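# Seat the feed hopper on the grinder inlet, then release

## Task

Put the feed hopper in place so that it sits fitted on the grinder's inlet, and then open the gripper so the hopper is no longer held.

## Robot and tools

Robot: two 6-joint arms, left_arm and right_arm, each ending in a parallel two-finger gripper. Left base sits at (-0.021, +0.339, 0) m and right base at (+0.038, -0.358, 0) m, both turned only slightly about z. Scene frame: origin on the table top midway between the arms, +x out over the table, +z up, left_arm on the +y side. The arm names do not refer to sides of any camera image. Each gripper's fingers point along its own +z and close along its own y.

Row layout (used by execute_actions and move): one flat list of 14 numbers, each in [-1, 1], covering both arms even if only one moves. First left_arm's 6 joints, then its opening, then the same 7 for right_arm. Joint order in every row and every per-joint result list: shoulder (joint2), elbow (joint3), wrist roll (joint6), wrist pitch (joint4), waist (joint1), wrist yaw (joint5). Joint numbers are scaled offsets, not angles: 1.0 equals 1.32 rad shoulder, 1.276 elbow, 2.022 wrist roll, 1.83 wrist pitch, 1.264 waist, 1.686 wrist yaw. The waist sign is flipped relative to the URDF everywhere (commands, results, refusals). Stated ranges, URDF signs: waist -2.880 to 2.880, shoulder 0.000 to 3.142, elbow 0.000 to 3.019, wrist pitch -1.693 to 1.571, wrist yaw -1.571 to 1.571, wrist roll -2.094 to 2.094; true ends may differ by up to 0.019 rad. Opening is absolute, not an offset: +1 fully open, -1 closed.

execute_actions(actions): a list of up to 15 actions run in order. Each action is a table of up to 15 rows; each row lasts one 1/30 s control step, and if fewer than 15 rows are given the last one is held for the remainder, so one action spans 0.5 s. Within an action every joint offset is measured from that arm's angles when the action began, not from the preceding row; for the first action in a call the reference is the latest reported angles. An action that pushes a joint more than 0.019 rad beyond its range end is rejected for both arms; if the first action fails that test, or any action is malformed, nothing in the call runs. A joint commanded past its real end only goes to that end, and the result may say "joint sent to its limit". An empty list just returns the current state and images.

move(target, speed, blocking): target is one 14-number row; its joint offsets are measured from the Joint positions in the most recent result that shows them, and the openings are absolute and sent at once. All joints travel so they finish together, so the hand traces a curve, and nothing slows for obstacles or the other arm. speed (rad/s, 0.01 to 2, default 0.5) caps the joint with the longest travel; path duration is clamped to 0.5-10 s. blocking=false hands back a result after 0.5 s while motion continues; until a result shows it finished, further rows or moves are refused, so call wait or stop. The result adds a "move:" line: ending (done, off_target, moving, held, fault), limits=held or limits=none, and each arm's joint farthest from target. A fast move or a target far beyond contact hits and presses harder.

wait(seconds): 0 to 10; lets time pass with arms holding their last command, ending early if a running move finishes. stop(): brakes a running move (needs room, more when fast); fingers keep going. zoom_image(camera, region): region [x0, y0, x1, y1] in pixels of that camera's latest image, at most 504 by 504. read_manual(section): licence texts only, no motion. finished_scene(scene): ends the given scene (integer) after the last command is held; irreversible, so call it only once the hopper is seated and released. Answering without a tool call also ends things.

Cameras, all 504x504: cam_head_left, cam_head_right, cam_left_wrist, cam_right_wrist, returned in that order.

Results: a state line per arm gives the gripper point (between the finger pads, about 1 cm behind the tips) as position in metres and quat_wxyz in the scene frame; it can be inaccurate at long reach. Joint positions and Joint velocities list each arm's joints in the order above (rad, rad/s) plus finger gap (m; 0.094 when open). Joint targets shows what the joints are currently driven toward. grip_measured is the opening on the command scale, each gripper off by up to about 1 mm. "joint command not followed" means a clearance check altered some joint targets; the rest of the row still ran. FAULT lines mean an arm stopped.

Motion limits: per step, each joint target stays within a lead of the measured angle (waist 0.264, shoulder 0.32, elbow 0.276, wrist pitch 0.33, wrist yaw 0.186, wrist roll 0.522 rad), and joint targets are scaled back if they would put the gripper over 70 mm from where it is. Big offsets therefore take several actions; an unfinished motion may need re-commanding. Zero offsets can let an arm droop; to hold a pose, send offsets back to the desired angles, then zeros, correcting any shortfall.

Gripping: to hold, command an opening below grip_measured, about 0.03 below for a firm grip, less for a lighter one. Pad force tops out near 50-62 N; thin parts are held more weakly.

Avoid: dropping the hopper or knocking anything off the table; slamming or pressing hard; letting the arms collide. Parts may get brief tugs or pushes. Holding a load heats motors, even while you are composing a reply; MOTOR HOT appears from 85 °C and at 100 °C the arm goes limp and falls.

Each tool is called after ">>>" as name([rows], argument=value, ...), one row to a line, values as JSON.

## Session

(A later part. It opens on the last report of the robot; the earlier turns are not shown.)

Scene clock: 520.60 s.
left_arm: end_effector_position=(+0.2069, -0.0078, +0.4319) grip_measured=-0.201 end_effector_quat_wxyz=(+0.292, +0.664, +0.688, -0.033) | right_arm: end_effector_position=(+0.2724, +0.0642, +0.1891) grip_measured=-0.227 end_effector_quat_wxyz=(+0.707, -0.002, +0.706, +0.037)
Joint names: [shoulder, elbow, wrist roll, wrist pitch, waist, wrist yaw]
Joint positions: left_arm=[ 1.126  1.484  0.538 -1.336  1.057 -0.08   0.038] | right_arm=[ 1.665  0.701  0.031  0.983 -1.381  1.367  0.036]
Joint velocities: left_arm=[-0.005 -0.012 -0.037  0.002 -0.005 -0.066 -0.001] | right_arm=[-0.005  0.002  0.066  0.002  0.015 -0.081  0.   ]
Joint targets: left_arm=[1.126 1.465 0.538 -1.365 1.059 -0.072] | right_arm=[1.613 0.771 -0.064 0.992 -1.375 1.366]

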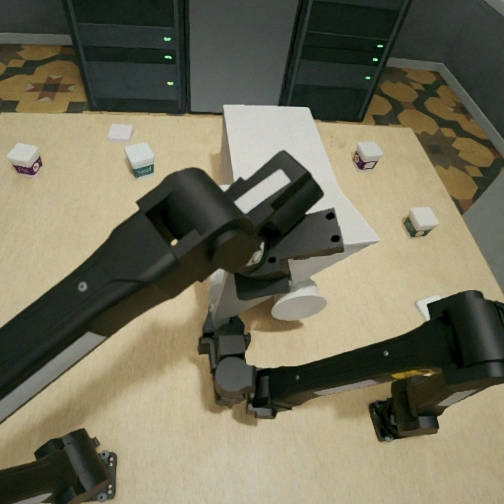

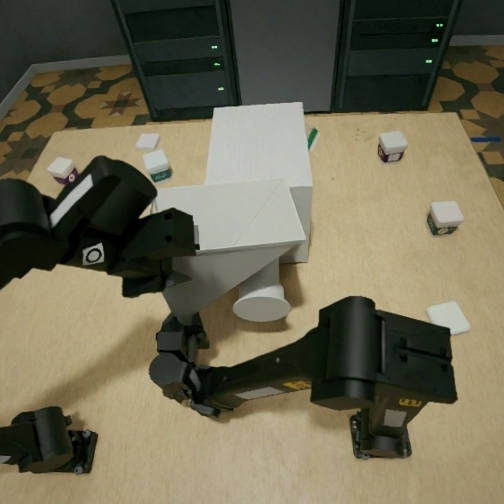

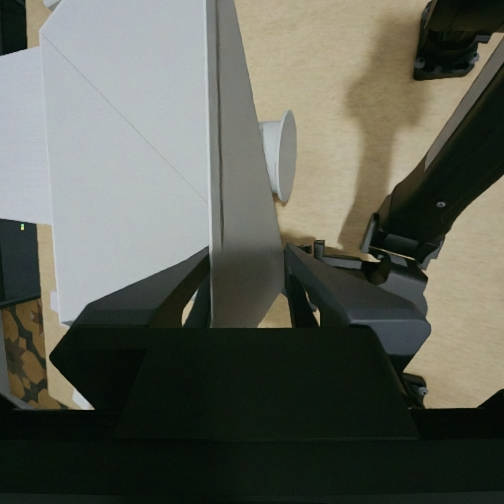

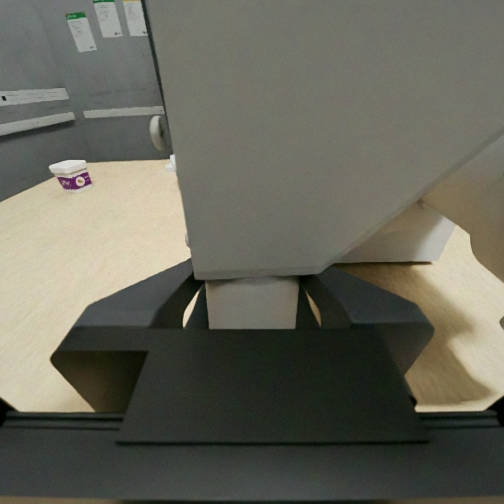

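>>> move(target=[-0.055,-0.05,-0.03,-0.01,0.1,0.04,-0.6,-0.04,0.055,-0.07,0,0.075,-0.035,-0.4], speed=0.08)

Scene clock: 528.00 s.
left_arm: end_effector_position=(+0.1692, -0.0065, +0.4280) grip_measured=-0.597 end_effector_quat_wxyz=(+0.290, +0.671, +0.680, -0.064) | right_arm: end_effector_position=(+0.2921, +0.0561, +0.1826) grip_measured=-0.226 end_effector_quat_wxyz=(+0.707, -0.010, +0.707, +0.022)
Joint names: [shoulder, elbow, wrist roll, wrist pitch, waist, wrist yaw]
Joint positions: left_arm=[ 1.068  1.431  0.484 -1.333  1.125 -0.054  0.019] | right_arm=[ 1.672  0.69   0.017  0.983 -1.331  1.326  0.036]
Joint velocities: left_arm=[-0.005  0.007 -0.022 -0.012 -0.005 -0.007 -0.001] | right_arm=[-0.005 -0.017  0.007 -0.002  0.005  0.007 -0.   ]
Joint targets: left_arm=[1.054 1.420 0.478 -1.355 1.184 -0.013] | right_arm=[1.613 0.771 -0.111 0.983 -1.286 1.308]
move: off_target (left_arm, right_arm); limits=none; left_arm: farthest joint: the waist, 0.058 radians from its target (0.127 radians at the start); right_arm: farthest joint: the wrist roll, 0.127 radians from its target (0.142 radians at the start)

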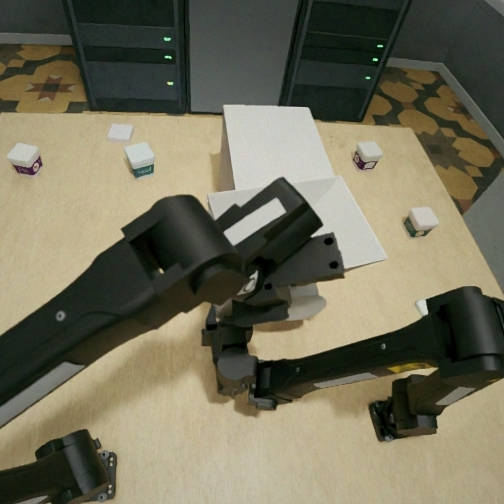

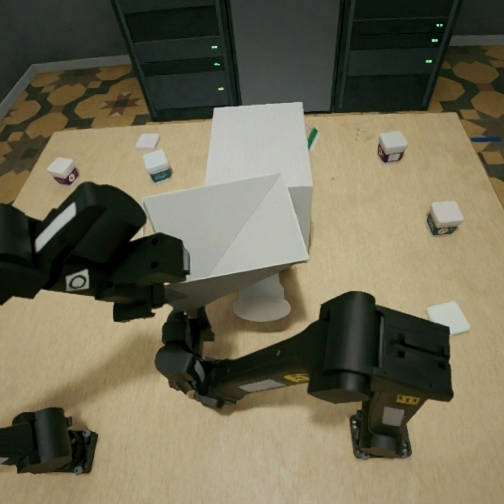

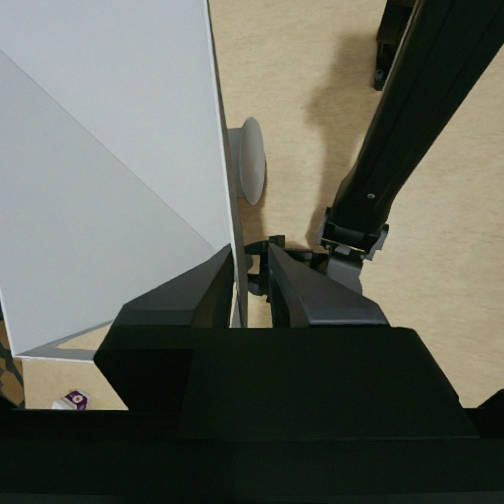

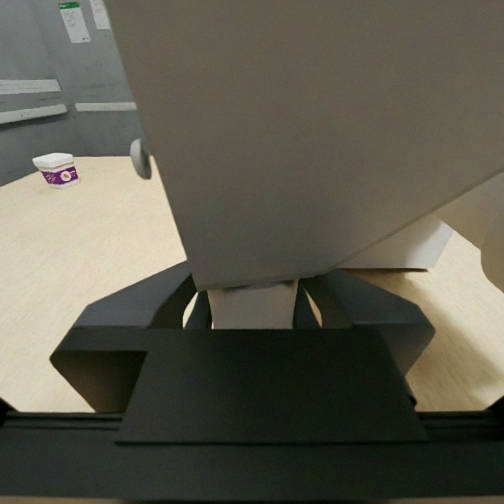

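>>> execute_actions([
  [[0,0.02,0,0,0,0,-0.6,-0.045,0.055,-0.05,0.01,0,0,-0.4]],
  [[0,0.02,0,0,0,0,0.2,-0.045,0.055,-0.042,0.01,0,0,-0.4]],
  [[-0.04,0.08,0,0,0,0,0.2,-0.045,0.055,-0.038,0.01,0,0,-0.4]],
  [[-0.08,0.08,0,0,0,0,0.2,-0.045,0.055,-0.038,0.01,0,0,-0.4]],
  [[-0.1,0.02,-0.12,0,-0.2,0,0.2,-0.045,0.055,-0.038,0.01,0,0,-0.4]],
  [[0,0.02,-0.12,0,-0.25,0,1,-0.045,0.055,-0.038,0.01,0,0,-0.4]],
  [[0,0.02,0,0,-0.25,0,1,-0.045,0.055,-0.038,0.01,0,0,-0.4]],
  [[0,0.02,0,0,-0.15,0,1,-0.045,0.055,-0.038,0.01,0,0,-0.4]],
])

Scene clock: 542.67 s.
left_arm: end_effector_position=(+0.2243, +0.3583, +0.6086) grip_measured=+0.999 end_effector_quat_wxyz=(+0.522, -0.013, +0.851, +0.049) | right_arm: end_effector_position=(+0.2907, +0.0567, +0.1827) grip_measured=-0.226 end_effector_quat_wxyz=(+0.707, -0.013, +0.707, +0.021)
Joint names: [shoulder, elbow, wrist roll, wrist pitch, waist, wrist yaw]
Joint positions: left_arm=[ 0.709  1.574  0.042 -1.332  0.007 -0.072  0.094] | right_arm=[ 1.672  0.69   0.01   0.983 -1.335  1.328  0.036]
Joint velocities: left_arm=[ 0.005  0.017 -0.051  0.002  0.005  0.037 -0.001] | right_arm=[-0.034 -0.012  0.022 -0.017 -0.005 -0.022 -0.001]
Joint targets: left_arm=[0.709 1.599 0.042 -1.332 0.017 -0.072] | right_arm=[1.613 0.760 -0.067 1.002 -1.335 1.328]

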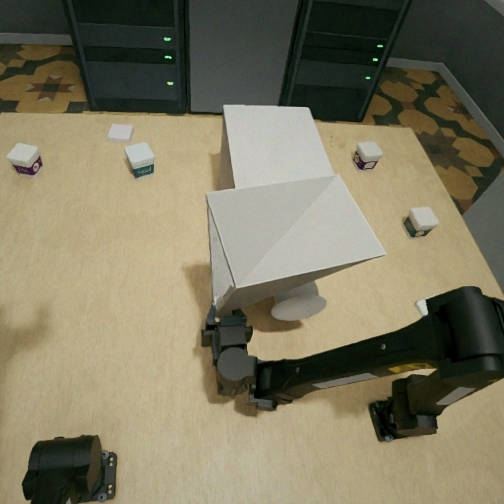

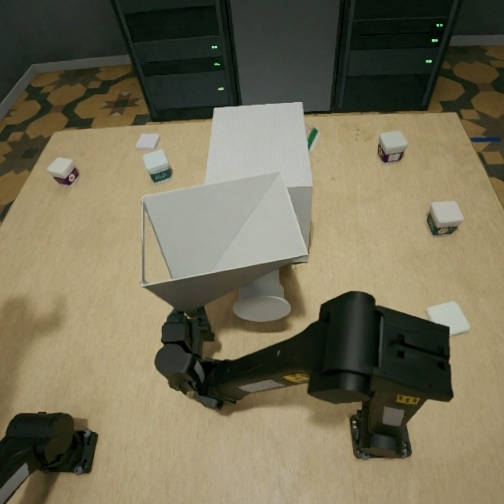

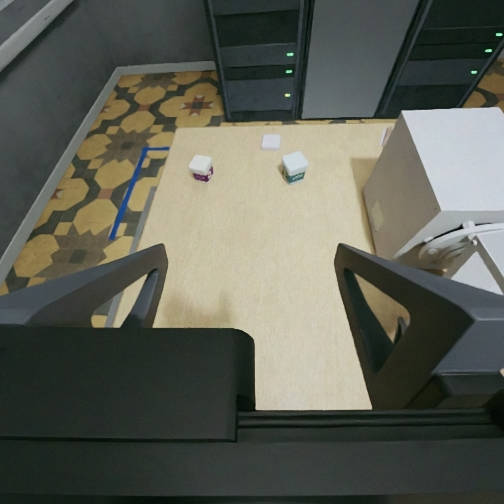

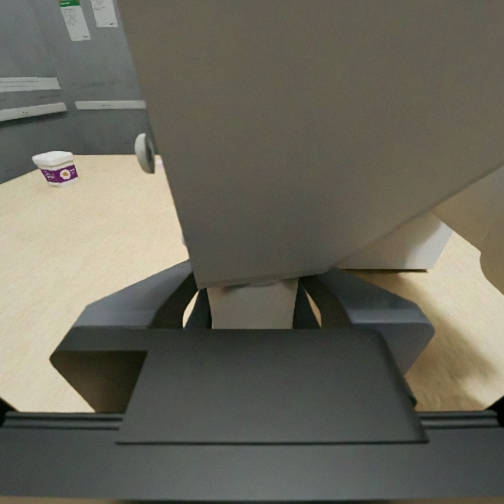

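>>> move(target=[0.3,-0.33,-0.025,0.57,0,0,1,-0.505,0.04,-0.07,-0.322,0,-0.075,-0.4], speed=0.2)

Scene clock: 555.13 s.
left_arm: end_effector_position=(+0.5073, +0.3661, +0.4581) grip_measured=+0.999 end_effector_quat_wxyz=(+0.610, -0.031, +0.791, +0.038) | right_arm: end_effector_position=(+0.2707, -0.0111, +0.3480) grip_measured=-0.226 end_effector_quat_wxyz=(+0.706, -0.083, +0.703, +0.039)
Joint names: [shoulder, elbow, wrist roll, wrist pitch, waist, wrist yaw]
Joint positions: left_arm=[ 1.098  1.155  0.004 -0.313  0.007 -0.072  0.094] | right_arm=[ 1.06   0.669 -0.06   0.389 -1.335  1.203  0.036]
Joint velocities: left_arm=[-0.005 -0.012 -0.007  0.007  0.005  0.007  0.   ] | right_arm=[-0.034 -0.002  0.007 -0.017  0.005 -0.037 -0.   ]
Joint targets: left_arm=[1.105 1.153 -0.009 -0.289 0.007 -0.072] | right_arm=[1.006 0.741 -0.132 0.394 -1.335 1.201]
move: off_target (left_arm, right_arm); limits=none; left_arm: farthest joint: the wrist pitch, 0.024 radians from its target (1.043 radians at the start); right_arm: farthest joint: the elbow, 0.072 radians from its target (0.051 radians at the start)

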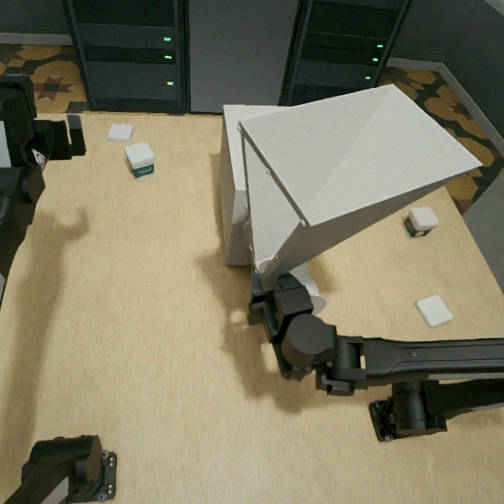

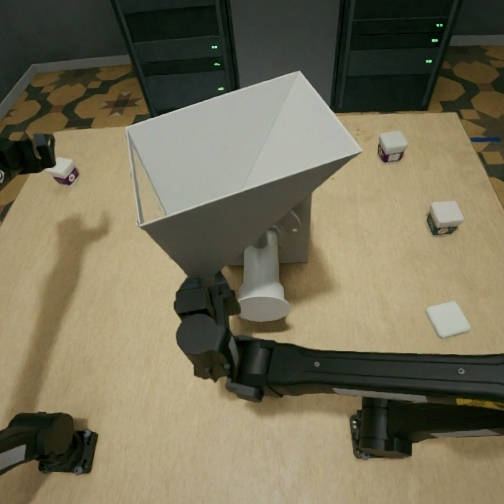

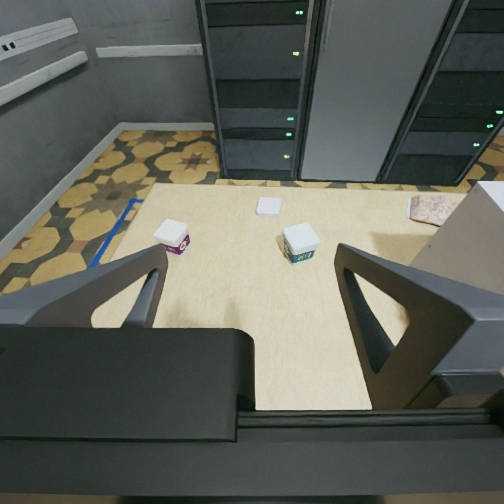

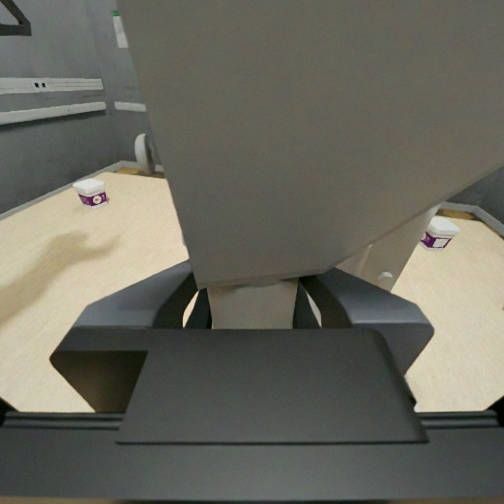

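>>> move(target=[0.27,-0.345,0,0.59,0.12,0.9,1,-0.072,0.05,-0.035,0.012,0.4,-0.254,-0.4], speed=0.27)

>>> zoom_image(camera="cam_left_wrist", region=[150, 0, 400, 200])

Scene clock: 571.07 s.
left_arm: end_effector_position=(+0.3802, +0.1214, +0.2631) grip_measured=+0.999 end_effector_quat_wxyz=(+0.511, +0.502, +0.497, -0.491) | right_arm: end_effector_position=(+0.4102, -0.0966, +0.3249) grip_measured=-0.226 end_effector_quat_wxyz=(+0.694, -0.066, +0.717, +0.010)
Joint names: [shoulder, elbow, wrist roll, wrist pitch, waist, wrist yaw]
Joint positions: left_arm=[1.444 0.718 0.004 0.747 0.149 1.442 0.094] | right_arm=[ 1.053  0.626 -0.043  0.378 -0.84   0.774  0.036]
Joint velocities: left_arm=[ 0.005 -0.007  0.037  0.002 -0.005 -0.022 -0.002] | right_arm=[-0.005 -0.007 -0.007 -0.007  0.005  0.051 -0.   ]
Joint targets: left_arm=[1.455 0.715 0.004 0.767 0.159 1.445] | right_arm=[0.984 0.710 -0.112 0.403 -0.831 0.774]
move: off_target (right_arm); limits=none; left_arm: farthest joint: the wrist pitch, 0.020 radians from its target (1.079 radians at the start); right_arm: farthest joint: the elbow, 0.107 radians from its target (0.064 radians at the start)

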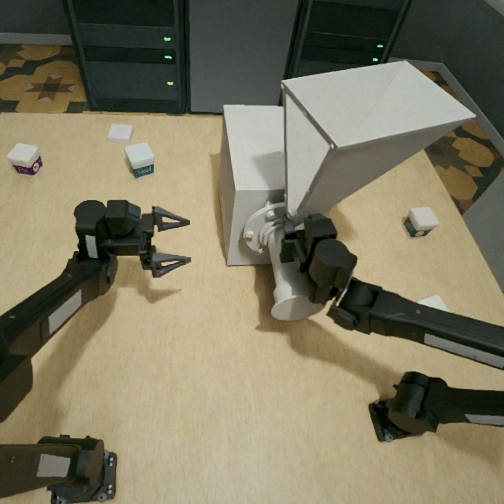

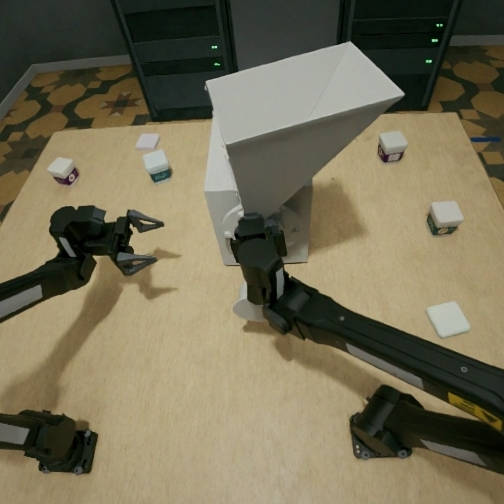

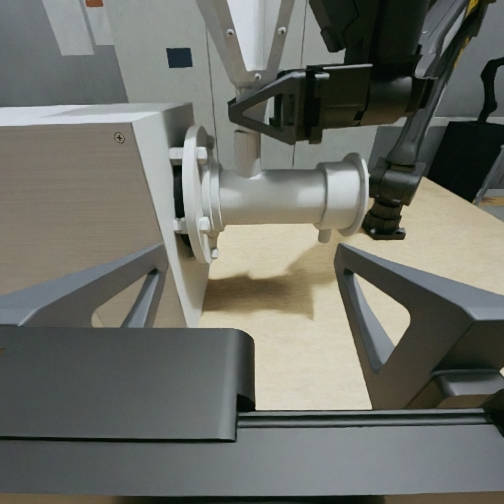

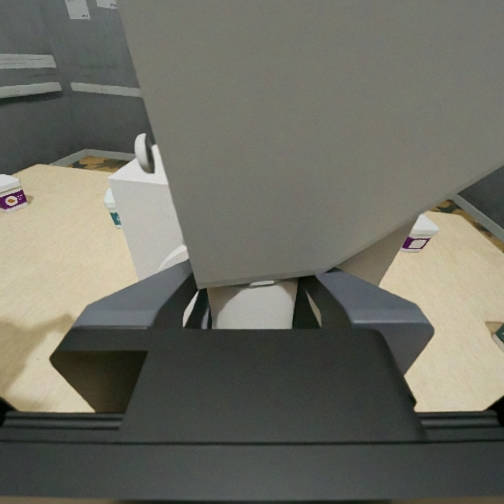

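Region (150, 0, 400, 200) of cam_left_wrist's 504x504 image, scaled by 2.016, with more detail than that image has; it fills the top 403 rows of this view, and the rest is white.

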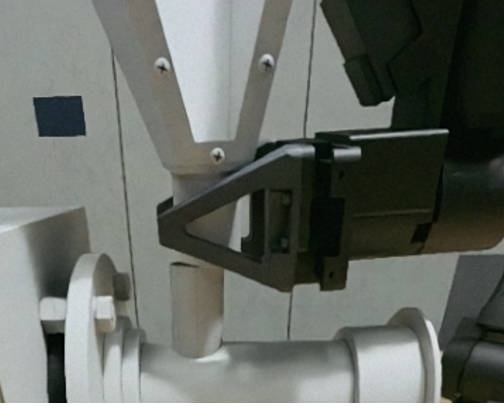

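>>> execute_actions([
  [[0,0.01,0,0,0,0,1,-0.025,0.055,-0.034,0.035,0,0,-0.4]],
  [[0,0.01,0,0,0,0,1,-0.025,0.055,-0.034,0.04,0,0,-0.4]],
  [[0,0.01,0,0,0,0,1,-0.025,0.055,-0.034,0.04,0.015,-0.008,-0.4]],
  [[0,0.01,0,0,0,0,1,-0.025,0.055,-0.034,0.025,0.015,-0.008,-0.4]],
  [[0,0.01,0,0,0,0,1,-0.025,0.055,-0.034,0.025,0.015,-0.008,-0.4]],
])

>>> zoom_image(camera="cam_left_wrist", region=[190, 40, 330, 180])

Scene clock: 584.83 s.
left_arm: end_effector_position=(+0.3802, +0.1214, +0.2631) grip_measured=+0.999 end_effector_quat_wxyz=(+0.511, +0.502, +0.497, -0.491) | right_arm: end_effector_position=(+0.4173, -0.0998, +0.3248) grip_measured=-0.226 end_effector_quat_wxyz=(+0.694, -0.076, +0.716, +0.013)
Joint names: [shoulder, elbow, wrist roll, wrist pitch, waist, wrist yaw]
Joint positions: left_arm=[1.444 0.718 0.004 0.747 0.149 1.442 0.094] | right_arm=[ 1.053  0.626 -0.054  0.378 -0.808  0.724  0.036]
Joint velocities: left_arm=[-0.024 -0.012 -0.007 -0.007  0.015  0.022  0.   ] | right_arm=[-0.015  0.007 -0.037 -0.002  0.005  0.081 -0.001]
Joint targets: left_arm=[1.444 0.731 0.004 0.747 0.149 1.442] | right_arm=[1.020 0.696 -0.119 0.424 -0.800 0.726]

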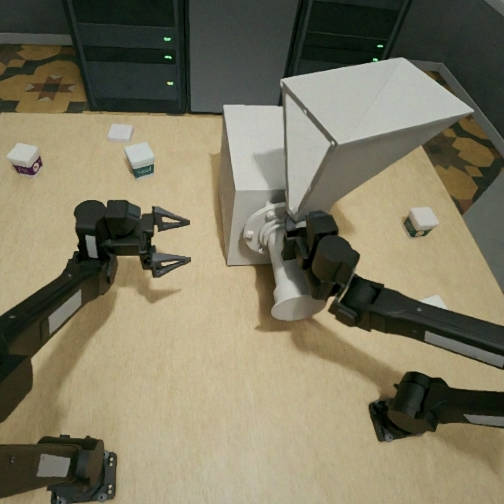

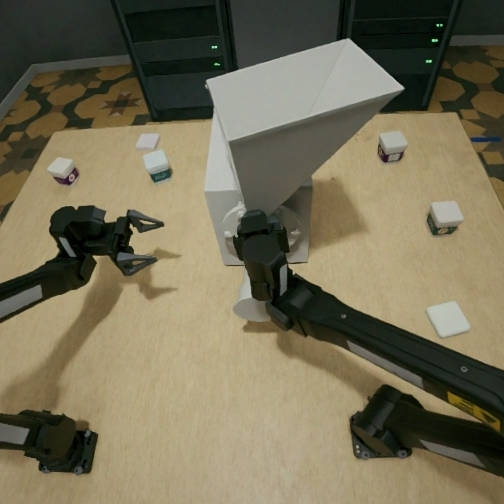

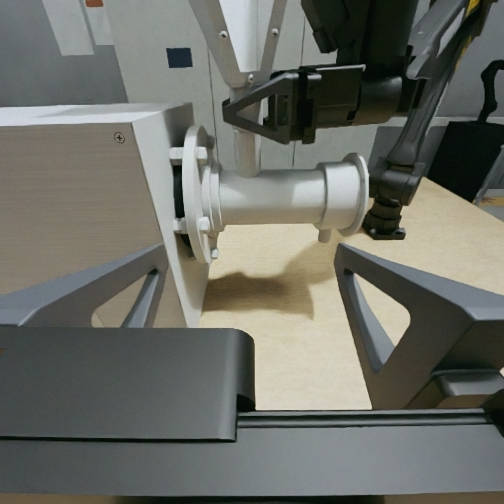

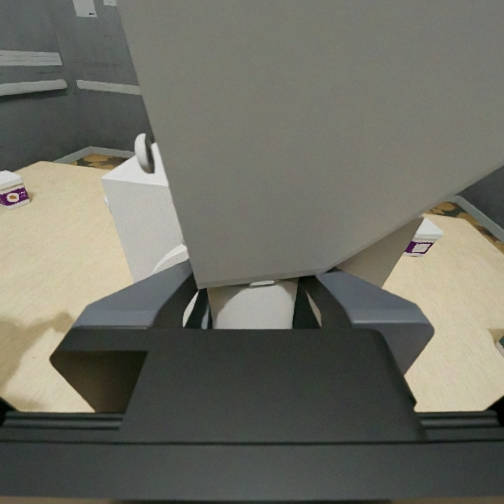

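Region (190, 40, 330, 180) of cam_left_wrist's 504x504 image, scaled by 3.600, with more detail than that image has.

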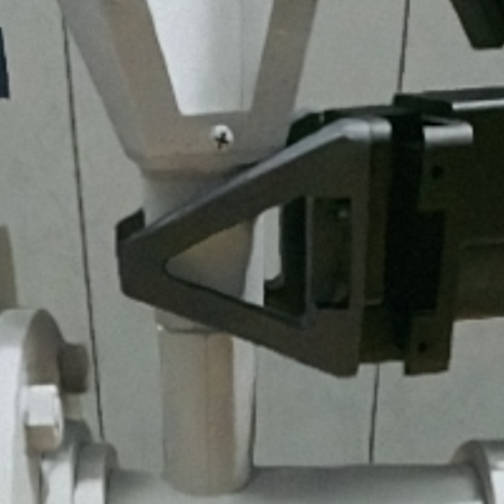

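>>> execute_actions([
  [[-0.11,-0.16,0,0.03,0,-0.2,-1,-0.025,0.055,-0.032,0.05,0,0,-0.4]],
  [[-0.11,-0.16,0,0.03,0,-0.2,-1,-0.025,0.055,-0.032,0.055,0,0,-0.4]],
  [[0,0.01,0,0,0.17,-0.2,-1,-0.025,0.055,-0.032,0.055,0,0,-0.4]],
  [[0,0.01,0,0,0.17,-0.21,-1,-0.025,0.055,-0.032,0.03,0,0,-0.4]],
  [[0,0.01,0,0,0.16,0,-1,-0.025,0.055,-0.032,0.03,0,0,-0.4]],
])

>>> zoom_image(camera="cam_left_wrist", region=[150, 0, 350, 200])

Scene clock: 598.93 s.
left_arm: end_effector_position=(+0.2652, +0.0363, +0.1995) grip_measured=-0.997 end_effector_quat_wxyz=(+0.625, +0.304, +0.658, -0.289) | right_arm: end_effector_position=(+0.4175, -0.0988, +0.3395) grip_measured=-0.226 end_effector_quat_wxyz=(+0.713, -0.058, +0.698, +0.033)
Joint names: [shoulder, elbow, wrist roll, wrist pitch, waist, wrist yaw]
Joint positions: left_arm=[1.135 0.271 0.004 0.814 0.81  0.091 0.   ] | right_arm=[ 1.055  0.626 -0.054  0.453 -0.808  0.72   0.036]
Joint velocities: left_arm=[-0.024  0.002 -0.007  0.012  0.015 -0.022 -0.   ] | right_arm=[ 0.005 -0.012  0.051 -0.002  0.005  0.022  0.   ]
Joint targets: left_arm=[1.135 0.284 0.004 0.814 0.801 0.088] | right_arm=[1.022 0.696 -0.119 0.508 -0.808 0.720]

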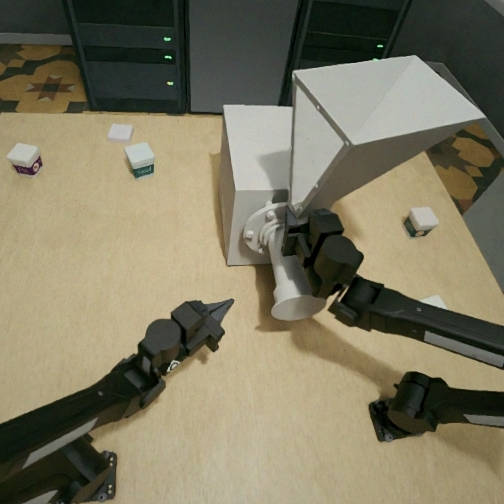

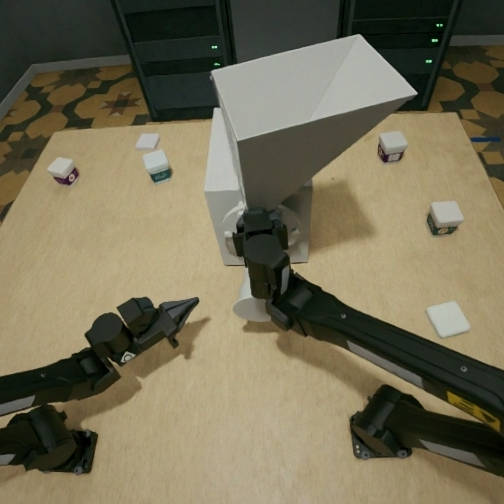

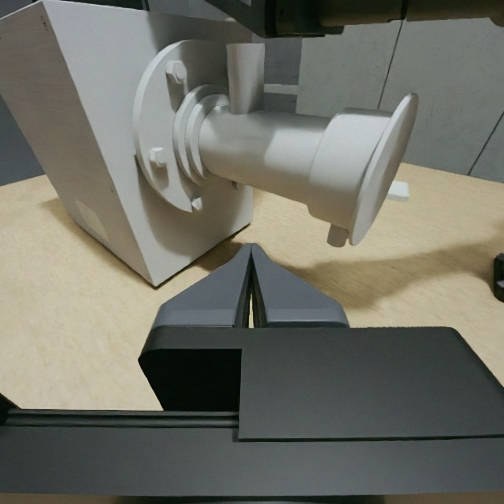

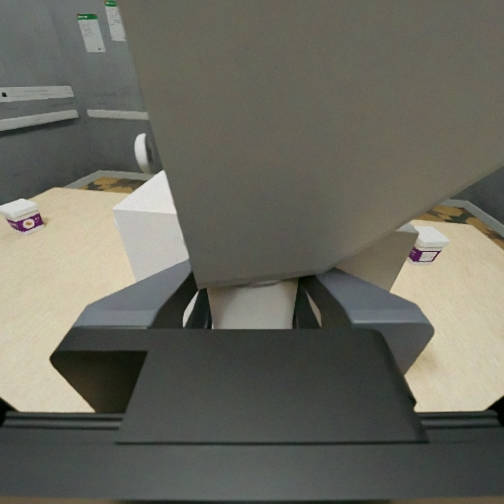

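Region (150, 0, 350, 200) of cam_left_wrist's 504x504 image, scaled by 2.520, with more detail than that image has.

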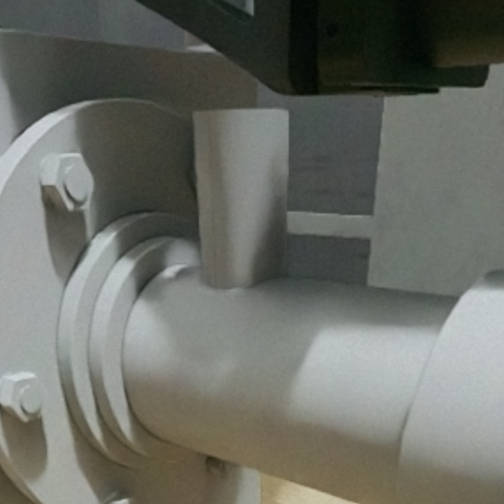

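>>> execute_actions([
  [[0,0.01,0,0.12,0,0,-1,-0.008,0.025,-0.032,0.055,0,0,-0.4]],
  [[0,0.01,0,0,0,0,-1,-0.008,0.025,-0.032,0.055,0,0,-0.4]],
  [[0,0.01,0,0,0,0,-1,-0.025,0.055,-0.032,0.03,0,0,-0.4]],
])

>>> zoom_image(camera="cam_left_wrist", region=[150, 0, 350, 200])

Scene clock: 611.30 s.
left_arm: end_effector_position=(+0.2632, +0.0383, +0.2466) grip_measured=-0.997 end_effector_quat_wxyz=(+0.689, +0.280, +0.592, -0.312) | right_arm: end_effector_position=(+0.4191, -0.0971, +0.3231) grip_measured=-0.226 end_effector_quat_wxyz=(+0.713, -0.057, +0.698, +0.034)
Joint names: [shoulder, elbow, wrist roll, wrist pitch, waist, wrist yaw]
Joint positions: left_arm=[1.135 0.269 0.004 1.011 0.81  0.091 0.   ] | right_arm=[ 1.089  0.6   -0.049  0.514 -0.808  0.721  0.036]
Joint velocities: left_arm=[-0.005  0.007 -0.007 -0.007  0.015 -0.081  0.001] | right_arm=[ 0.005  0.012 -0.037 -0.017 -0.005 -0.007  0.001]
Joint targets: left_arm=[1.135 0.281 0.004 1.011 0.810 0.091] | right_arm=[1.056 0.671 -0.114 0.569 -0.808 0.721]

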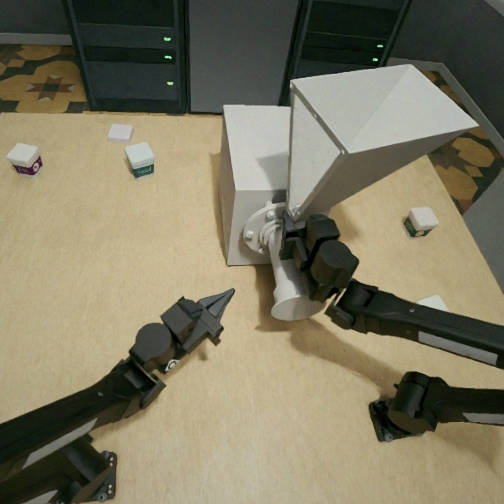

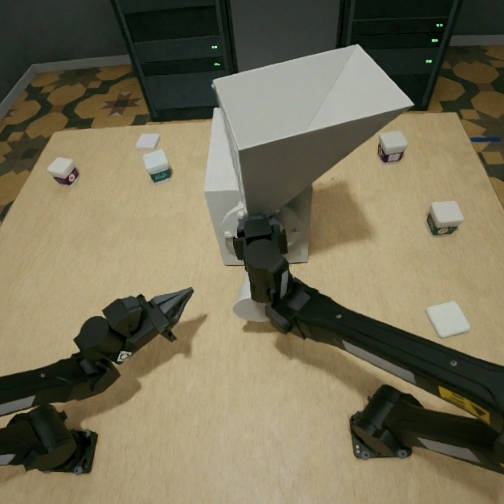

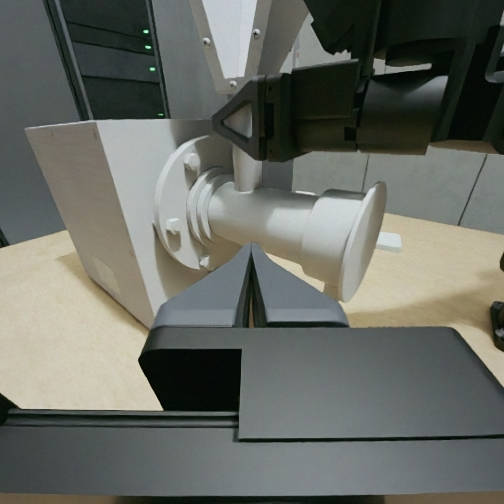

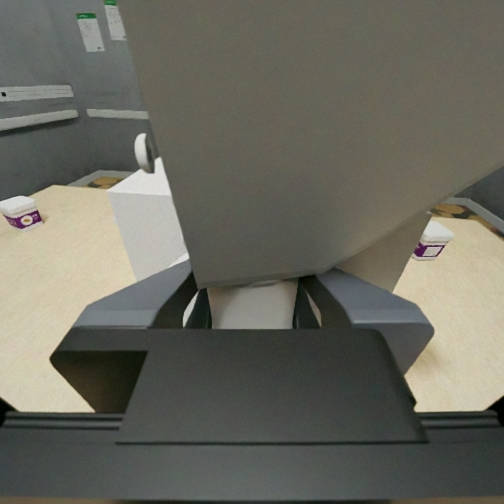

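Region (150, 0, 350, 200) of cam_left_wrist's 504x504 image, scaled by 2.520, with more detail than that image has.

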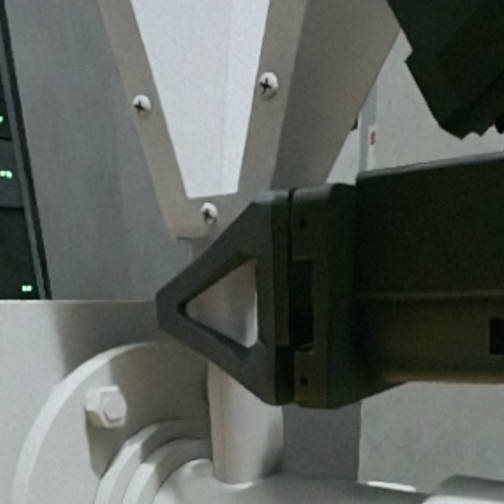

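>>> execute_actions([
  [[0,0.01,0,0,0,0,-1,-0.025,0.025,-0.034,0.045,0,0,-0.4]],
  [[0,0.01,0,0,0,0,-1,-0.008,0.023,-0.034,0.055,0,0,-0.4]],
  [[0,0.01,0,0,0,0,-1,-0.008,0.023,-0.034,0.055,0,0,-0.4]],
  [[0,0.01,0,0,0,0,-1,-0.025,0.05,-0.032,0.03,0,0,-0.4]],
])

Scene clock: 625.83 s.
left_arm: end_effector_position=(+0.2632, +0.0383, +0.2466) grip_measured=-0.997 end_effector_quat_wxyz=(+0.689, +0.280, +0.592, -0.312) | right_arm: end_effector_position=(+0.4183, -0.0985, +0.3238) grip_measured=-0.226 end_effector_quat_wxyz=(+0.726, -0.037, +0.685, +0.052)
Joint names: [shoulder, elbow, wrist roll, wrist pitch, waist, wrist yaw]
Joint positions: left_arm=[1.135 0.269 0.004 1.011 0.81  0.091 0.   ] | right_arm=[ 1.105  0.58  -0.035  0.604 -0.808  0.723  0.036]
Joint velocities: left_arm=[ 0.005 -0.022 -0.037 -0.002  0.015  0.007  0.   ] | right_arm=[-0.015  0.007 -0.007  0.002 -0.005  0.066  0.001]
Joint targets: left_arm=[1.135 0.281 0.004 1.011 0.810 0.091] | right_arm=[1.072 0.644 -0.106 0.659 -0.808 0.722]

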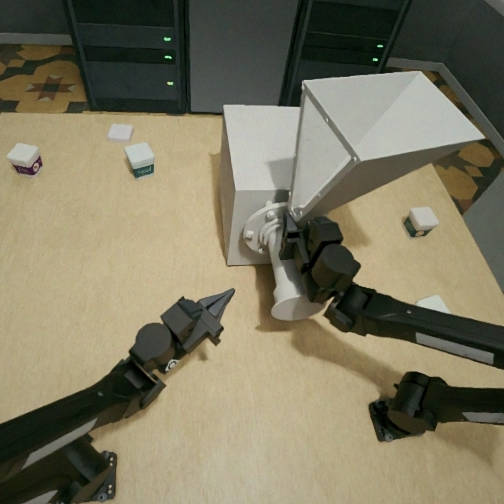

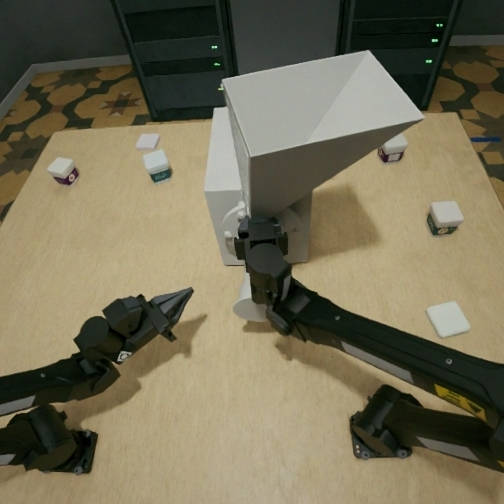

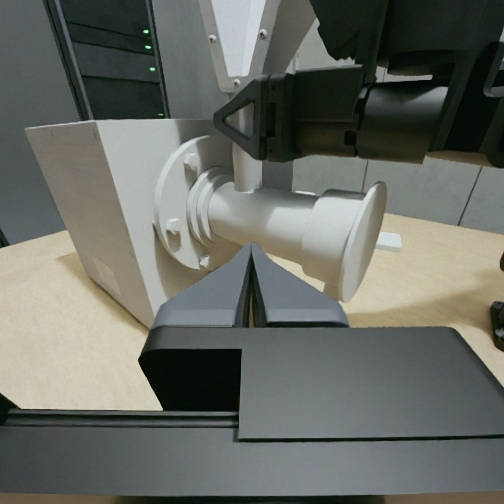

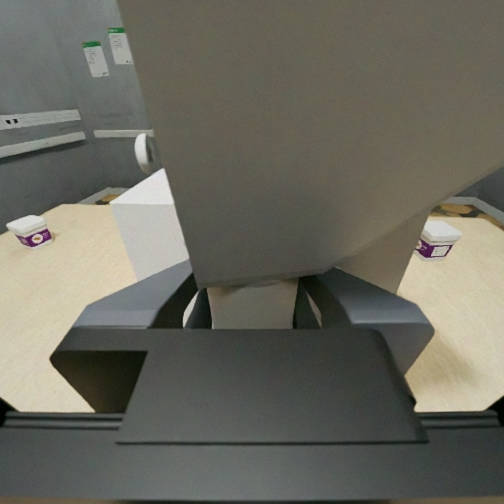

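>>> execute_actions([
  [[0.06,-0.05,0,0.1,0,0,-1,-0.025,0.05,-0.05,0.02,0,0,-0.4]],
  [[0.06,-0.05,0,0.1,0,0,-1,-0.025,0.05,-0.05,0.02,0,0,-0.4]],
  [[0,0.01,0,0,0,0,-1,-0.025,0.05,-0.033,0.02,0,0,-0.4]],
])

>>> zoom_image(camera="cam_left_wrist", region=[180, 40, 320, 180])

Scene clock: 633.40 s.
left_arm: end_effector_position=(+0.2383, +0.0627, +0.2038) grip_measured=-0.997 end_effector_quat_wxyz=(+0.696, +0.277, +0.583, -0.314) | right_arm: end_effector_position=(+0.4183, -0.0985, +0.3238) grip_measured=-0.226 end_effector_quat_wxyz=(+0.726, -0.046, +0.684, +0.042)
Joint names: [shoulder, elbow, wrist roll, wrist pitch, waist, wrist yaw]
Joint positions: left_arm=[1.298 0.136 0.004 1.33  0.81  0.091 0.   ] | right_arm=[ 1.105  0.58  -0.061  0.604 -0.808  0.723  0.036]
Joint velocities: left_arm=[-0.005 -0.002 -0.007 -0.007  0.005 -0.022 -0.001] | right_arm=[ 0.005 -0.017  0.007 -0.017 -0.005  0.022 -0.001]
Joint targets: left_arm=[1.298 0.149 0.004 1.330 0.810 0.091] | right_arm=[1.072 0.644 -0.131 0.641 -0.808 0.723]

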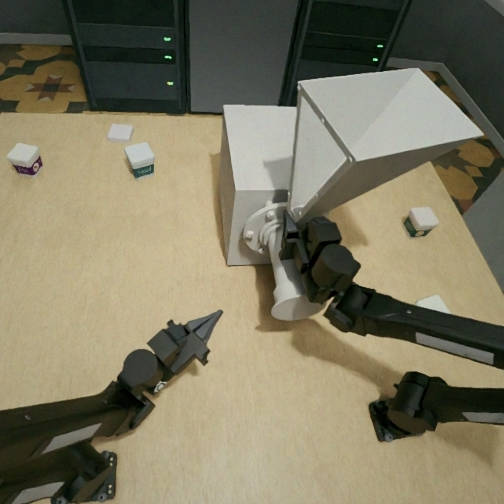

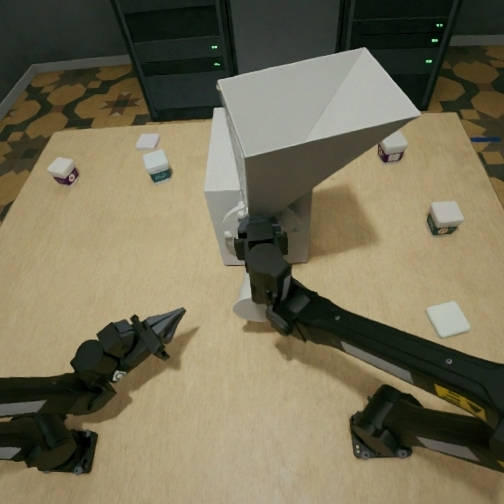

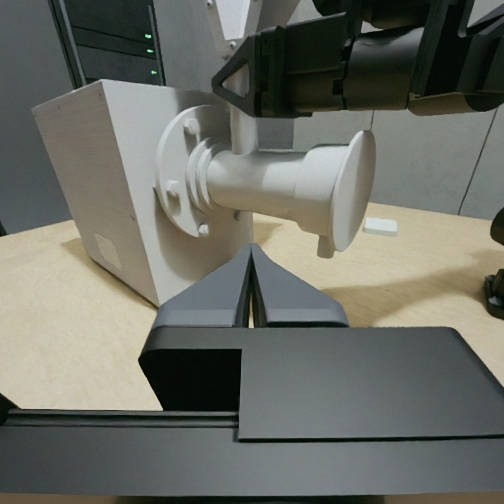

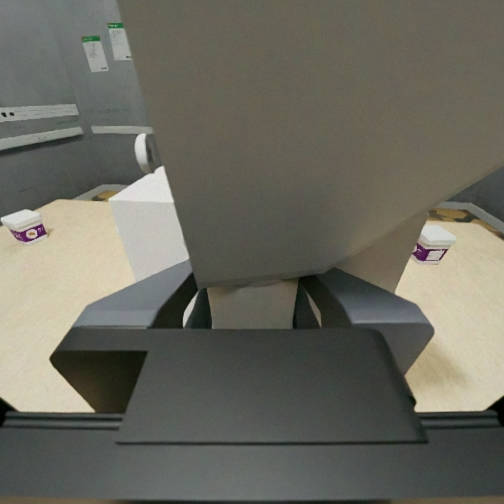

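Region (180, 40, 320, 180) of cam_left_wrist's 504x504 image, scaled by 3.600, with more detail than that image has.

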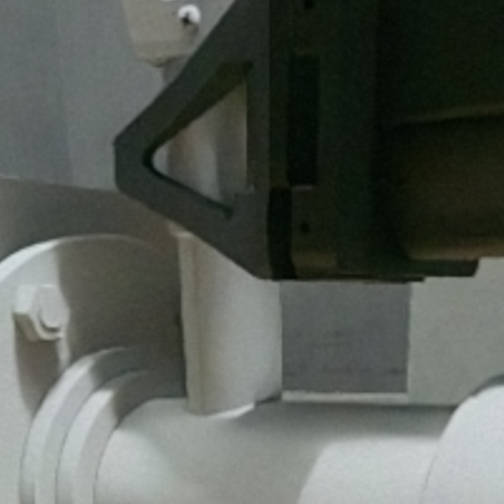

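>>> execute_actions([
  [[0,0.01,0,0,0,0,-1,-0.025,0.05,-0.035,0.02,-0.014,0,-0.4]],
  [[0,0.01,0,0,0,0,-1,-0.025,0.05,-0.035,0,0,0,-0.4]],
  [[0,0.01,0,0,0,0,-1,-0.01,0.03,-0.035,0.01,0,0,-0.4]],
])

Scene clock: 642.97 s.
left_arm: end_effector_position=(+0.2383, +0.0627, +0.2038) grip_measured=-0.997 end_effector_quat_wxyz=(+0.696, +0.277, +0.583, -0.314) | right_arm: end_effector_position=(+0.4172, -0.0972, +0.3227) grip_measured=-0.226 end_effector_quat_wxyz=(+0.725, -0.048, +0.686, +0.042)
Joint names: [shoulder, elbow, wrist roll, wrist pitch, waist, wrist yaw]
Joint positions: left_arm=[1.298 0.136 0.004 1.33  0.81  0.091 0.   ] | right_arm=[ 1.105  0.58  -0.061  0.599 -0.813  0.726  0.036]
Joint velocities: left_arm=[-0.024  0.002 -0.037 -0.002  0.024 -0.037 -0.   ] | right_arm=[-0.015 -0.017  0.081 -0.002  0.015 -0.007  0.001]
Joint targets: left_arm=[1.298 0.149 0.004 1.330 0.810 0.091] | right_arm=[1.092 0.618 -0.131 0.617 -0.813 0.726]

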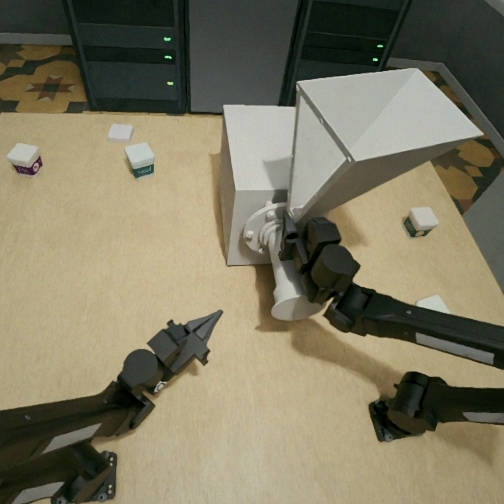

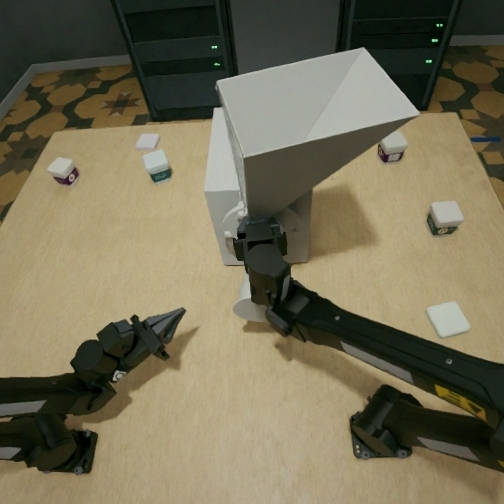

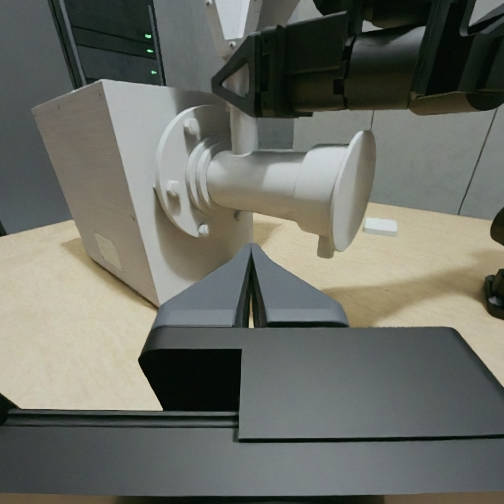

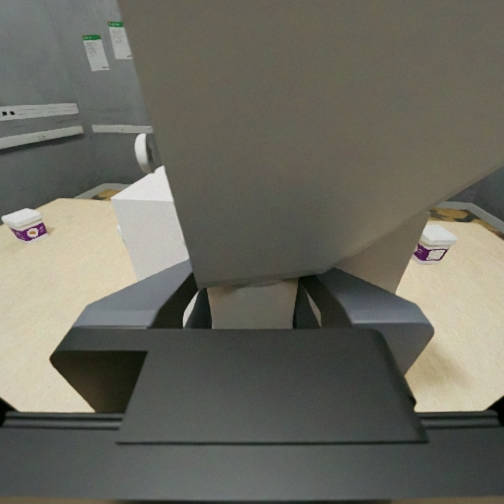

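>>> execute_actions([
  [[0,0.15,0,-0.07,-0.24,0.1,1,-0.02,0.04,-0.035,0.01,0,0,-0.4]],
  [[0.055,0.15,0,-0.07,-0.24,0.2,1,-0.02,0.04,-0.035,0.01,0,0,-0.4]],
  [[0.055,0.15,0,-0.08,0,0.24,1,-0.02,0.04,-0.035,0.01,0,0,-0.4]],
  [[0.055,0.15,0,-0.08,0,0.24,1,-0.02,0.04,-0.035,0.01,0,0,-0.4]],
  [[0,0.02,0,0,0,0,1,-0.02,0.04,-0.035,0.01,0,0,-0.4]],
])

>>> zoom_image(camera="cam_left_wrist", region=[170, 0, 350, 180])

Scene clock: 658.43 s.
left_arm: end_effector_position=(+0.4152, +0.1030, +0.2871) grip_measured=+0.999 end_effector_quat_wxyz=(+0.551, +0.524, +0.460, -0.458) | right_arm: end_effector_position=(+0.4172, -0.0972, +0.3227) grip_measured=-0.226 end_effector_quat_wxyz=(+0.725, -0.048, +0.686, +0.042)
Joint names: [shoulder, elbow, wrist roll, wrist pitch, waist, wrist yaw]
Joint positions: left_arm=[1.511 0.827 0.004 0.839 0.182 1.394 0.094] | right_arm=[ 1.105  0.58  -0.061  0.599 -0.813  0.726  0.036]
Joint velocities: left_arm=[-0.005  0.012 -0.022  0.007 -0.015 -0.081 -0.   ] | right_arm=[-0.015 -0.007 -0.022 -0.002  0.005  0.051 -0.   ]
Joint targets: left_arm=[1.511 0.852 0.004 0.839 0.182 1.394] | right_arm=[1.079 0.631 -0.131 0.617 -0.813 0.726]

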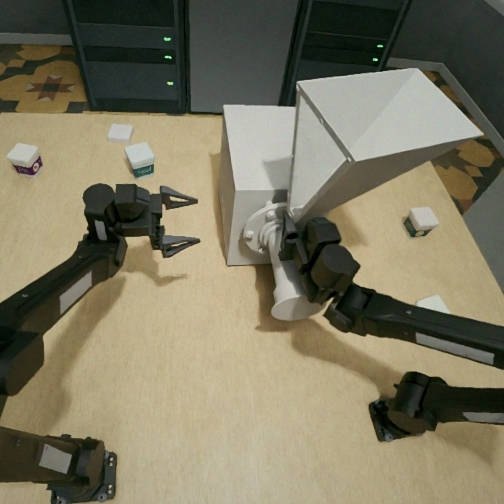

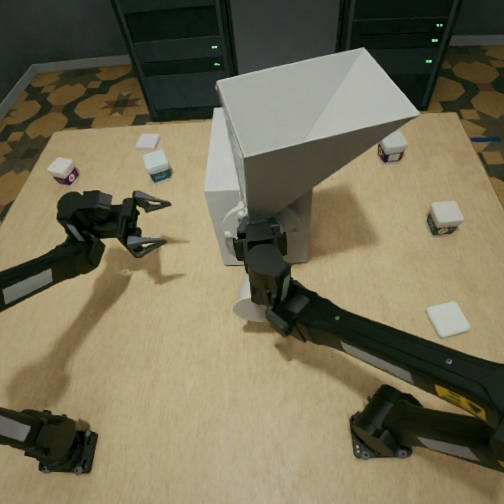

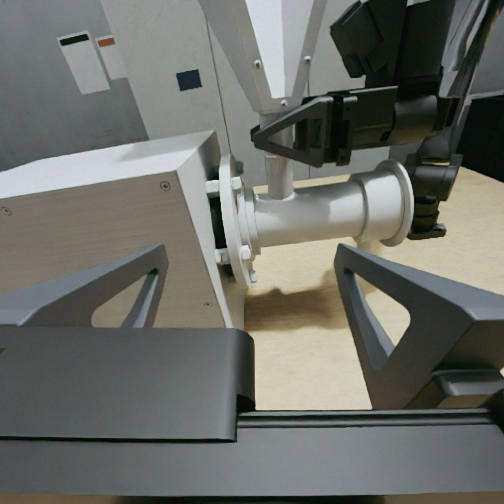

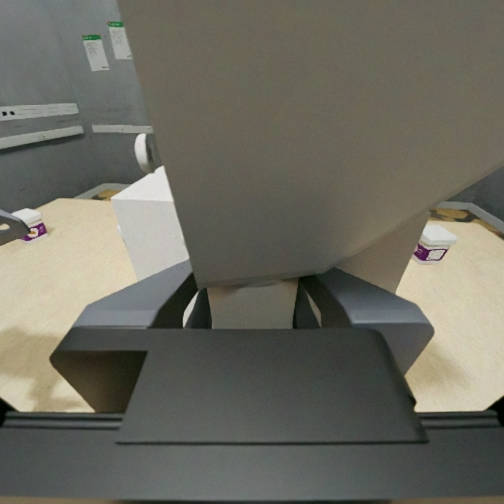

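Region (170, 0, 350, 180) of cam_left_wrist's 504x504 image, scaled by 2.800, with more detail than that image has.

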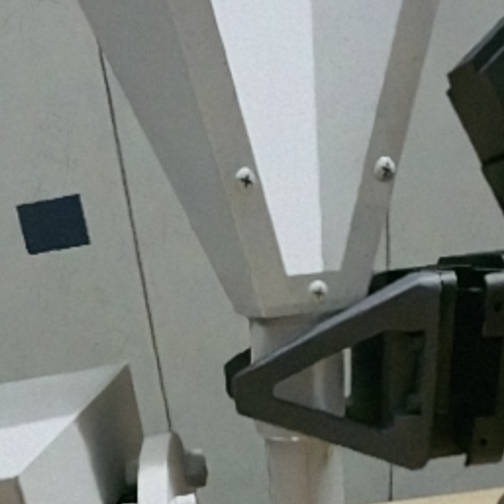

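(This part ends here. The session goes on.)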